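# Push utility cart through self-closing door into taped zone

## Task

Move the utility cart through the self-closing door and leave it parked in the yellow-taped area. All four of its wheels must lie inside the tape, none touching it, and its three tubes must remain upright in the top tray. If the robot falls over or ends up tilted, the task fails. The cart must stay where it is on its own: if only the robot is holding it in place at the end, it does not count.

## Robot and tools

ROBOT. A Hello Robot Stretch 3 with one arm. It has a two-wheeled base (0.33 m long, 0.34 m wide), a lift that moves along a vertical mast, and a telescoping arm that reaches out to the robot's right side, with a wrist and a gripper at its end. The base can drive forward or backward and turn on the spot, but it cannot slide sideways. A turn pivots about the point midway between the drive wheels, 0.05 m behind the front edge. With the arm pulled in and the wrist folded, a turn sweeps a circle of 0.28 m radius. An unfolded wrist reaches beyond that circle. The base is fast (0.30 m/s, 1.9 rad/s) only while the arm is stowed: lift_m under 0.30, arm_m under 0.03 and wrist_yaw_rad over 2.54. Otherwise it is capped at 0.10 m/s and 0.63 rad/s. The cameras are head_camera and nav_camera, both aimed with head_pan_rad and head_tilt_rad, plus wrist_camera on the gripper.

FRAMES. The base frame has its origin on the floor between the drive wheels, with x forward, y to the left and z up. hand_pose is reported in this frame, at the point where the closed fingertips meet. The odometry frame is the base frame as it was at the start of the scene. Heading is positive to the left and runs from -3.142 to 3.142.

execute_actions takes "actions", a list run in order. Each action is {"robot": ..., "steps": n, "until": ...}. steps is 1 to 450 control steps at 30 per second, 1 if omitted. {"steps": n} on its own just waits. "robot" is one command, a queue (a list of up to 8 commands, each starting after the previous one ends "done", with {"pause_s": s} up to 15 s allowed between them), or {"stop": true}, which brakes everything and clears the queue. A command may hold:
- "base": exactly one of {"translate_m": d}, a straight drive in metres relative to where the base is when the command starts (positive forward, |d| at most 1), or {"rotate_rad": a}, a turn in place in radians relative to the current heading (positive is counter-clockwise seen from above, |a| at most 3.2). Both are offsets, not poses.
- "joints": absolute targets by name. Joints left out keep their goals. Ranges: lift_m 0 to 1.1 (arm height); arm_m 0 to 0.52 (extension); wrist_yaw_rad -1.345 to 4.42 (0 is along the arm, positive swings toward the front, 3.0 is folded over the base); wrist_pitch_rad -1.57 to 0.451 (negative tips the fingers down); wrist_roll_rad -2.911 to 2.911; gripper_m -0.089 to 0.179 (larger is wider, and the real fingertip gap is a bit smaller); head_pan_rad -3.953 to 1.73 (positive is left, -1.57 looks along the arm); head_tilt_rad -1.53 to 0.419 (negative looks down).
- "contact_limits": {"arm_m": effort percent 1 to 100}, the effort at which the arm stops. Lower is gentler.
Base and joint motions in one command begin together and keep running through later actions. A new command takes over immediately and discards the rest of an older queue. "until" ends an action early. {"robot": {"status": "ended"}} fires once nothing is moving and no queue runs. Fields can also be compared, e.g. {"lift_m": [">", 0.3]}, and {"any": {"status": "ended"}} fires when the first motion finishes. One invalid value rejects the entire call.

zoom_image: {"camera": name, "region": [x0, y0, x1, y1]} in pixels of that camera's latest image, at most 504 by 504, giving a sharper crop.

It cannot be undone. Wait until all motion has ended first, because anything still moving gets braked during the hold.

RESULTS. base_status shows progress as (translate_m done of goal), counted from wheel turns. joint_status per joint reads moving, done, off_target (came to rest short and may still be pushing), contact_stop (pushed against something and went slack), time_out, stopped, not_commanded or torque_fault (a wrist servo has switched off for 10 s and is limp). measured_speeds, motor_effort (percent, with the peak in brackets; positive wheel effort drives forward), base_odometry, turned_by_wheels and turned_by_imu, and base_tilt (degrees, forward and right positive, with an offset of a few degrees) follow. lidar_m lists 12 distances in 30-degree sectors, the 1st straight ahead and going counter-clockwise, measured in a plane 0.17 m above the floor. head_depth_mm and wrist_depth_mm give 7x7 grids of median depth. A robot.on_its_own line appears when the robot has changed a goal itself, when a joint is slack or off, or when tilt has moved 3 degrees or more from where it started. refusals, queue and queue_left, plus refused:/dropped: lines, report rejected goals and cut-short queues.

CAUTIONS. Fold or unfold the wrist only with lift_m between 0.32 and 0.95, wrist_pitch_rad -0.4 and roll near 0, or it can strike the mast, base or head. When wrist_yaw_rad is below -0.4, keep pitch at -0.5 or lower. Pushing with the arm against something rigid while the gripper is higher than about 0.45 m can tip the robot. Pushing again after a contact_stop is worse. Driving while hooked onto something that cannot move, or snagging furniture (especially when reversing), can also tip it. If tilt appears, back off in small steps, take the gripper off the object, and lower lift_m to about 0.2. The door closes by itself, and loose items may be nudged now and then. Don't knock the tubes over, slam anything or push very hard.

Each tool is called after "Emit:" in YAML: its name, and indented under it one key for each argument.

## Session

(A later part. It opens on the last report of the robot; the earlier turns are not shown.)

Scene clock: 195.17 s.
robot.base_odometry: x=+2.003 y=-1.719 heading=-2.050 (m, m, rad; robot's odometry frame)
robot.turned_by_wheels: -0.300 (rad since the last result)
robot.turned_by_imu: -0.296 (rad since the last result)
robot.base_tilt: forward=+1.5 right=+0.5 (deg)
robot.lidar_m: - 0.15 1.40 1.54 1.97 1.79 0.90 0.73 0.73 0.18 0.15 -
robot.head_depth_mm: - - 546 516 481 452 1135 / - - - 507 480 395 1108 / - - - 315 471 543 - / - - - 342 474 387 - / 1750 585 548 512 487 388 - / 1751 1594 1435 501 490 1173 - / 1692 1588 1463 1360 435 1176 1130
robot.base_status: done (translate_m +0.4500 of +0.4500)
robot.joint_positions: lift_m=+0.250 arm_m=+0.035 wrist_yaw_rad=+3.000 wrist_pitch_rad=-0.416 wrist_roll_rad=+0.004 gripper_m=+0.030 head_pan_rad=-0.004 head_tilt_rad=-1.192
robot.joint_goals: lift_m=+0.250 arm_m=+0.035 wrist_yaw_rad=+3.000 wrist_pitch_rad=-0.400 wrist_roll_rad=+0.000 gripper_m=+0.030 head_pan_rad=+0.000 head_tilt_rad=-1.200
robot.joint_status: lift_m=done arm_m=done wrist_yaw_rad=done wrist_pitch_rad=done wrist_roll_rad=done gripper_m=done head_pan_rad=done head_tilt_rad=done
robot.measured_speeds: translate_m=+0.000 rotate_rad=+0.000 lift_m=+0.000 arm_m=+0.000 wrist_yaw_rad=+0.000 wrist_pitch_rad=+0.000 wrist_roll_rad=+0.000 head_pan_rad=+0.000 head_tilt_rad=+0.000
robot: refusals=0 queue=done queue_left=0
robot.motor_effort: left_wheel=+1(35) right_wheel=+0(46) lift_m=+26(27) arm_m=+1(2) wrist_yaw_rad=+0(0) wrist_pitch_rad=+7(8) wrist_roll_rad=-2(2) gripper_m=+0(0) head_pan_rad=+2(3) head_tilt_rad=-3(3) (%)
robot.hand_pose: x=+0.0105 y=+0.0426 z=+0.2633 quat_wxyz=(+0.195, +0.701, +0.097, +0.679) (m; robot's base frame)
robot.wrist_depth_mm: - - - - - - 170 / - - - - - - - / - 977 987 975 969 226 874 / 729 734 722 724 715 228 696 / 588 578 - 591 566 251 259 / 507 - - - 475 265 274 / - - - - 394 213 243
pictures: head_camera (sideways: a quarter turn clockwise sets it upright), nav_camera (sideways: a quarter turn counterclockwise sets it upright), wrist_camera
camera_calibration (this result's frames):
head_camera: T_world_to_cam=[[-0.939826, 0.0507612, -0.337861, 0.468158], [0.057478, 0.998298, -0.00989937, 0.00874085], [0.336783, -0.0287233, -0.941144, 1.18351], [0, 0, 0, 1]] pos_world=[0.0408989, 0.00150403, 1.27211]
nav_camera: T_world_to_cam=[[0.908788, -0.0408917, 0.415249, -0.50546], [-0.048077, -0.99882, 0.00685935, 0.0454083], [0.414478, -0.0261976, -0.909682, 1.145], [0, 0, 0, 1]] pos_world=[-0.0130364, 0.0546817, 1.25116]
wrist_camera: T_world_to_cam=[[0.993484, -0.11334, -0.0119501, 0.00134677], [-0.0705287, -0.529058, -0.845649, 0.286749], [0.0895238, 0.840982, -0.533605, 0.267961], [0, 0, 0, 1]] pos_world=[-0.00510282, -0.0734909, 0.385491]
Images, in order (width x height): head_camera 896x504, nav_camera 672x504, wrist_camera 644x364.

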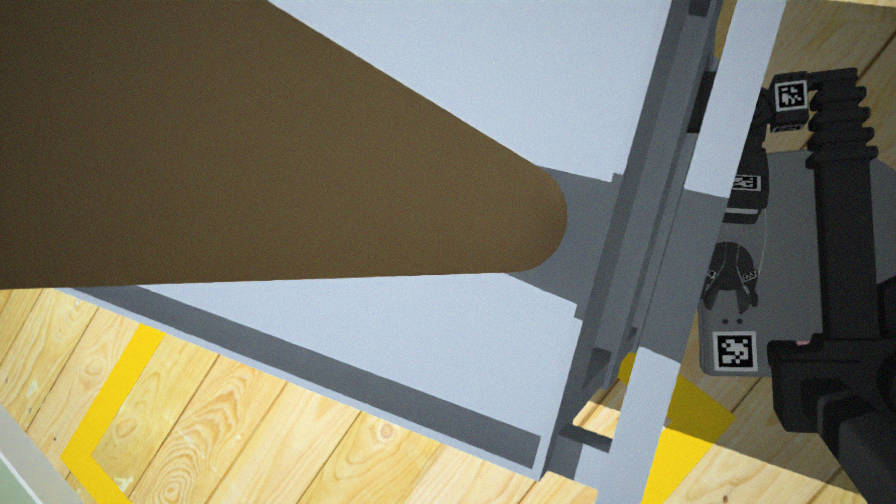

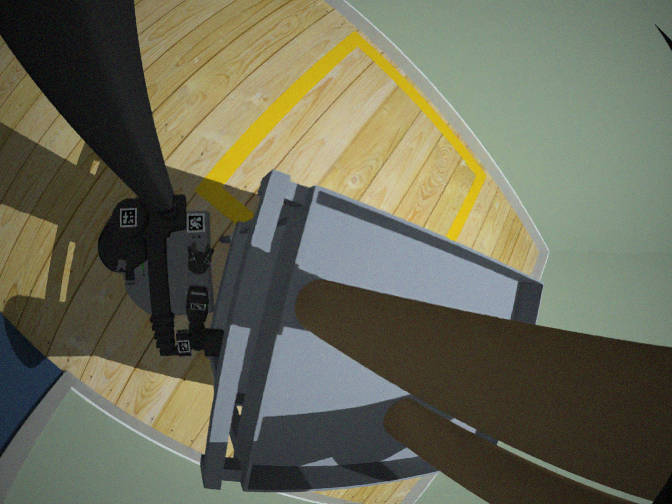

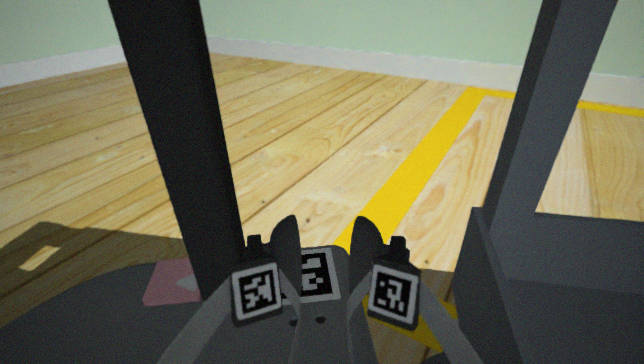

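Emit:
execute_actions:
  actions:
    - {"robot":[{"base":{"translate_m":-0.25}},{"base":{"rotate_rad":-2.19},"joints":{"arm_m":0}},{"base":{"translate_m":0.33}},{"base":{"rotate_rad":1.6}},{"base":{"translate_m":0.5}},{"base":{"rotate_rad":0.37}},{"base":{"translate_m":0.23}},{"base":{"rotate_rad":1.3},"joints":{"arm_m":0.035}}],"steps":450,"until":{"robot":{"status":"ended"}}}
    - {"steps":450,"until":{"robot":{"status":"ended"}}}

Emit:
execute_actions:
  actions:
    - {"robot":[{"base":{"translate_m":0.7}},{"base":{"translate_m":-0.3}}],"steps":450,"until":{"robot":{"status":"ended"}}}

Scene clock: 218.90 s.
robot.base_odometry: x=+1.382 y=-1.620 heading=-0.970 (m, m, rad; robot's odometry frame)
robot.turned_by_wheels: +1.080 (rad since the last result)
robot.turned_by_imu: +1.080 (rad since the last result)
robot.base_tilt: forward=+1.5 right=+0.5 (deg)
robot.lidar_m: 0.22 0.22 0.27 0.85 0.47 0.39 0.39 0.44 0.71 1.29 0.38 0.24
robot.head_depth_mm: 411 501 558 801 1282 1203 1126 / 660 559 557 845 1259 1220 1108 / 659 602 556 835 1242 1218 - / 639 586 542 531 1139 1216 - / 297 351 468 524 1123 1213 - / 298 392 546 523 1032 1193 - / 636 596 549 514 820 1192 1131
robot.base_status: done (rotate_rad +1.2999 of +1.3000)
robot.joint_positions: lift_m=+0.250 arm_m=+0.035 wrist_yaw_rad=+3.000 wrist_pitch_rad=-0.416 wrist_roll_rad=+0.004 gripper_m=+0.030 head_pan_rad=-0.004 head_tilt_rad=-1.192
robot.joint_goals: lift_m=+0.250 arm_m=+0.035 wrist_yaw_rad=+3.000 wrist_pitch_rad=-0.400 wrist_roll_rad=+0.000 gripper_m=+0.030 head_pan_rad=+0.000 head_tilt_rad=-1.200
robot.joint_status: lift_m=done arm_m=done wrist_yaw_rad=done wrist_pitch_rad=done wrist_roll_rad=done gripper_m=done head_pan_rad=done head_tilt_rad=done
robot.measured_speeds: translate_m=+0.000 rotate_rad=+0.000 lift_m=+0.000 arm_m=+0.000 wrist_yaw_rad=+0.000 wrist_pitch_rad=+0.000 wrist_roll_rad=+0.000 head_pan_rad=+0.000 head_tilt_rad=+0.000
robot: refusals=0 queue=done queue_left=0
robot.motor_effort: left_wheel=-2(14) right_wheel=+3(14) lift_m=+27(27) arm_m=+2(5) wrist_yaw_rad=+1(1) wrist_pitch_rad=+8(7) wrist_roll_rad=-2(2) gripper_m=+0(0) head_pan_rad=+2(3) head_tilt_rad=-3(3) (%)
robot.hand_pose: x=+0.0105 y=+0.0427 z=+0.2633 quat_wxyz=(+0.195, +0.701, +0.097, +0.679) (m; robot's base frame)
robot.wrist_depth_mm: 437 529 - - - - - / 441 560 - - - - - / 442 583 968 965 910 471 501 / 443 581 737 716 517 348 420 / 448 554 - 603 518 315 324 / 425 - - - 479 436 234 / - - - - 398 404 240
pictures: head_camera (sideways: a quarter turn clockwise sets it upright), nav_camera (sideways: a quarter turn counterclockwise sets it upright), wrist_camera
camera_calibration (this result's frames):
head_camera: T_world_to_cam=[[-0.939826, 0.0507612, -0.337861, 0.468159], [0.0574781, 0.998298, -0.00989935, 0.00874082], [0.336784, -0.0287233, -0.941144, 1.18351], [0, 0, 0, 1]] pos_world=[0.0408989, 0.00150403, 1.27211]
nav_camera: T_world_to_cam=[[0.908788, -0.0408917, 0.415249, -0.50546], [-0.048077, -0.99882, 0.00685933, 0.0454083], [0.414478, -0.0261976, -0.909682, 1.145], [0, 0, 0, 1]] pos_world=[-0.0130364, 0.0546817, 1.25116]
wrist_camera: T_world_to_cam=[[0.993484, -0.11334, -0.0119504, 0.00135829], [-0.070529, -0.529058, -0.845649, 0.286803], [0.0895237, 0.840982, -0.533605, 0.267876], [0, 0, 0, 1]] pos_world=[-0.00510281, -0.0733898, 0.385491]
Images, in order (width x height): head_camera 896x504, nav_camera 672x504, wrist_camera 644x364.

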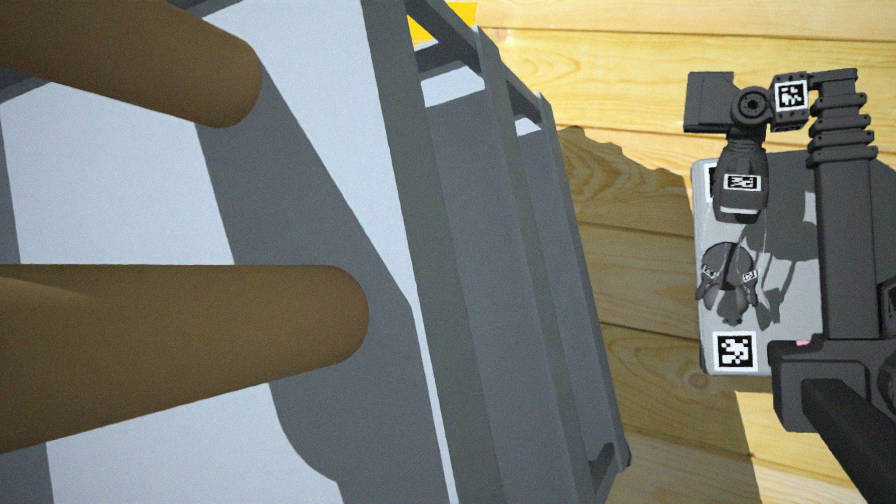

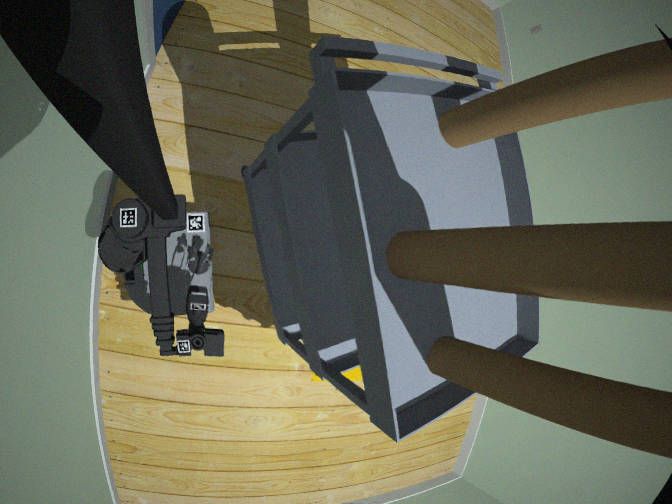

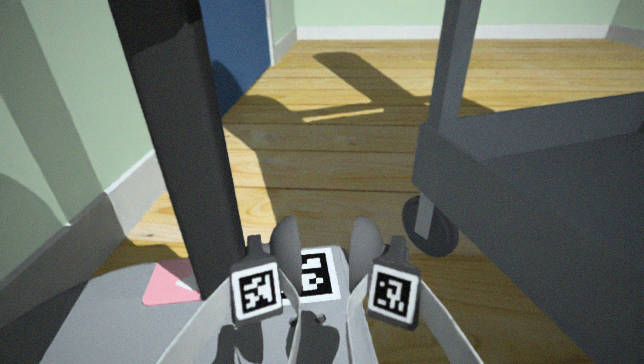

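Scene clock: 231.13 s.
robot.base_odometry: x=+1.608 y=-1.950 heading=-0.970 (m, m, rad; robot's odometry frame)
robot.turned_by_wheels: +0.000 (rad since the last result)
robot.turned_by_imu: +0.002 (rad since the last result)
robot.base_tilt: forward=+1.5 right=+0.6 (deg)
robot.lidar_m: 0.38 0.42 2.41 1.74 0.94 0.79 0.78 0.88 1.37 1.37 0.45 0.38
robot.head_depth_mm: 663 606 577 895 1289 1197 1130 / 660 604 901 892 1271 1222 1104 / 475 564 910 1142 1272 1216 - / 490 556 907 1185 1282 1221 - / 655 599 917 1193 1277 1214 - / 653 572 916 1214 1280 1192 - / 652 583 902 1343 1263 1189 1123
robot.base_status: done (translate_m -0.3000 of -0.3000)
robot.joint_positions: lift_m=+0.250 arm_m=+0.035 wrist_yaw_rad=+3.000 wrist_pitch_rad=-0.416 wrist_roll_rad=+0.004 gripper_m=+0.030 head_pan_rad=-0.004 head_tilt_rad=-1.191
robot.joint_goals: lift_m=+0.250 arm_m=+0.035 wrist_yaw_rad=+3.000 wrist_pitch_rad=-0.400 wrist_roll_rad=+0.000 gripper_m=+0.030 head_pan_rad=+0.000 head_tilt_rad=-1.200
robot.joint_status: lift_m=done arm_m=done wrist_yaw_rad=done wrist_pitch_rad=done wrist_roll_rad=done gripper_m=done head_pan_rad=done head_tilt_rad=done
robot.measured_speeds: translate_m=+0.000 rotate_rad=+0.000 lift_m=+0.000 arm_m=+0.000 wrist_yaw_rad=+0.000 wrist_pitch_rad=+0.000 wrist_roll_rad=+0.000 head_pan_rad=+0.000 head_tilt_rad=+0.000
robot: refusals=0 queue=done queue_left=0
robot.motor_effort: left_wheel=-1(35) right_wheel=+2(30) lift_m=+26(27) arm_m=+2(2) wrist_yaw_rad=+1(0) wrist_pitch_rad=+7(7) wrist_roll_rad=-2(2) gripper_m=+0(0) head_pan_rad=+3(2) head_tilt_rad=-4(4) (%)
robot.hand_pose: x=+0.0105 y=+0.0427 z=+0.2634 quat_wxyz=(+0.195, +0.701, +0.097, +0.679) (m; robot's base frame)
robot.wrist_depth_mm: 847 - - - - - - / 863 - - - - - - / 871 946 958 965 959 956 927 / 753 727 712 727 697 692 659 / 582 580 - 593 571 566 450 / 512 - - - 478 469 458 / - - - - 396 404 402
pictures: head_camera (sideways: a quarter turn clockwise sets it upright), nav_camera (sideways: a quarter turn counterclockwise sets it upright), wrist_camera
camera_calibration (this result's frames):
head_camera: T_world_to_cam=[[-0.939682, 0.0506943, -0.338272, 0.468692], [0.057412, 0.998302, -0.00987601, 0.00871085], [0.337197, -0.0287012, -0.940997, 1.18332], [0, 0, 0, 1]] pos_world=[0.0409118, 0.00150643, 1.27213]
nav_camera: T_world_to_cam=[[0.90861, -0.0408269, 0.415646, -0.505976], [-0.0480096, -0.998823, 0.0068401, 0.0454329], [0.414877, -0.02617, -0.909501, 1.14476], [0, 0, 0, 1]] pos_world=[-0.0130181, 0.0546803, 1.25115]
wrist_camera: T_world_to_cam=[[0.993489, -0.113302, -0.0119457, 0.00135901], [-0.0704901, -0.528924, -0.845737, 0.286829], [0.0895055, 0.841072, -0.533467, 0.267862], [0, 0, 0, 1]] pos_world=[-0.0051066, -0.0734259, 0.385494]
Images, in order (width x height): head_camera 896x504, nav_camera 672x504, wrist_camera 644x364.

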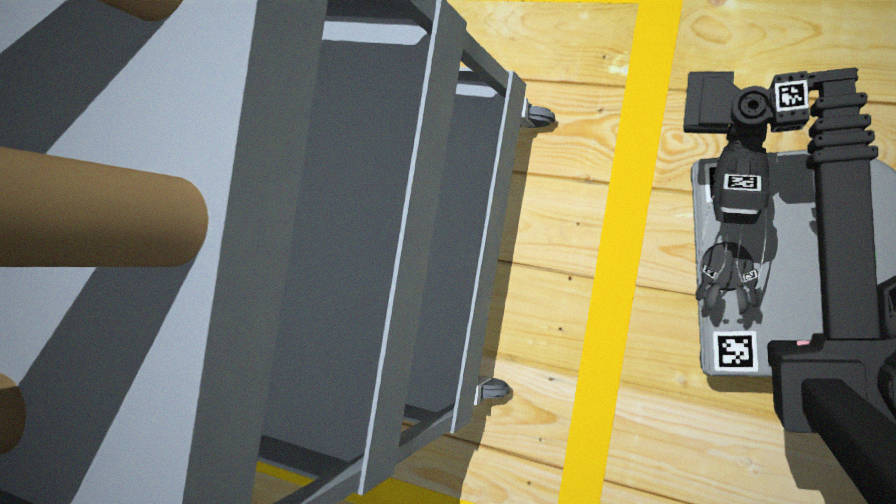

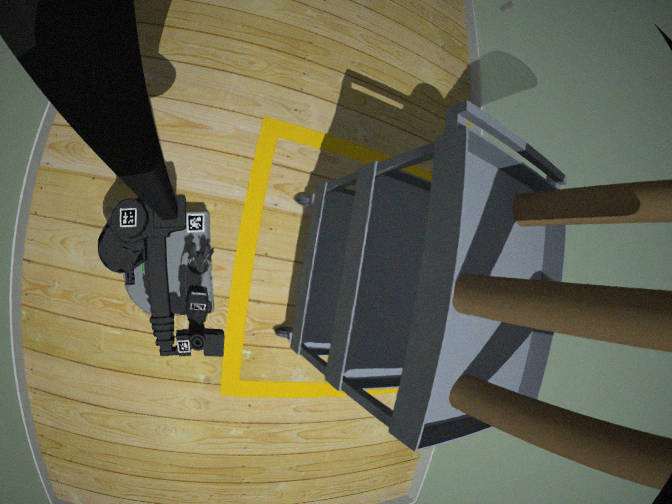

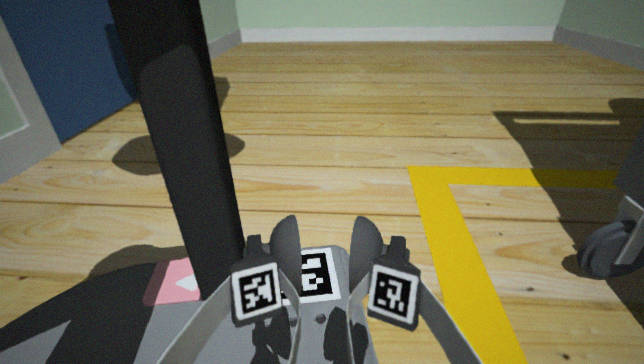

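Emit:
finished_scene:
  scene: 1

The scene is finished: the task was done.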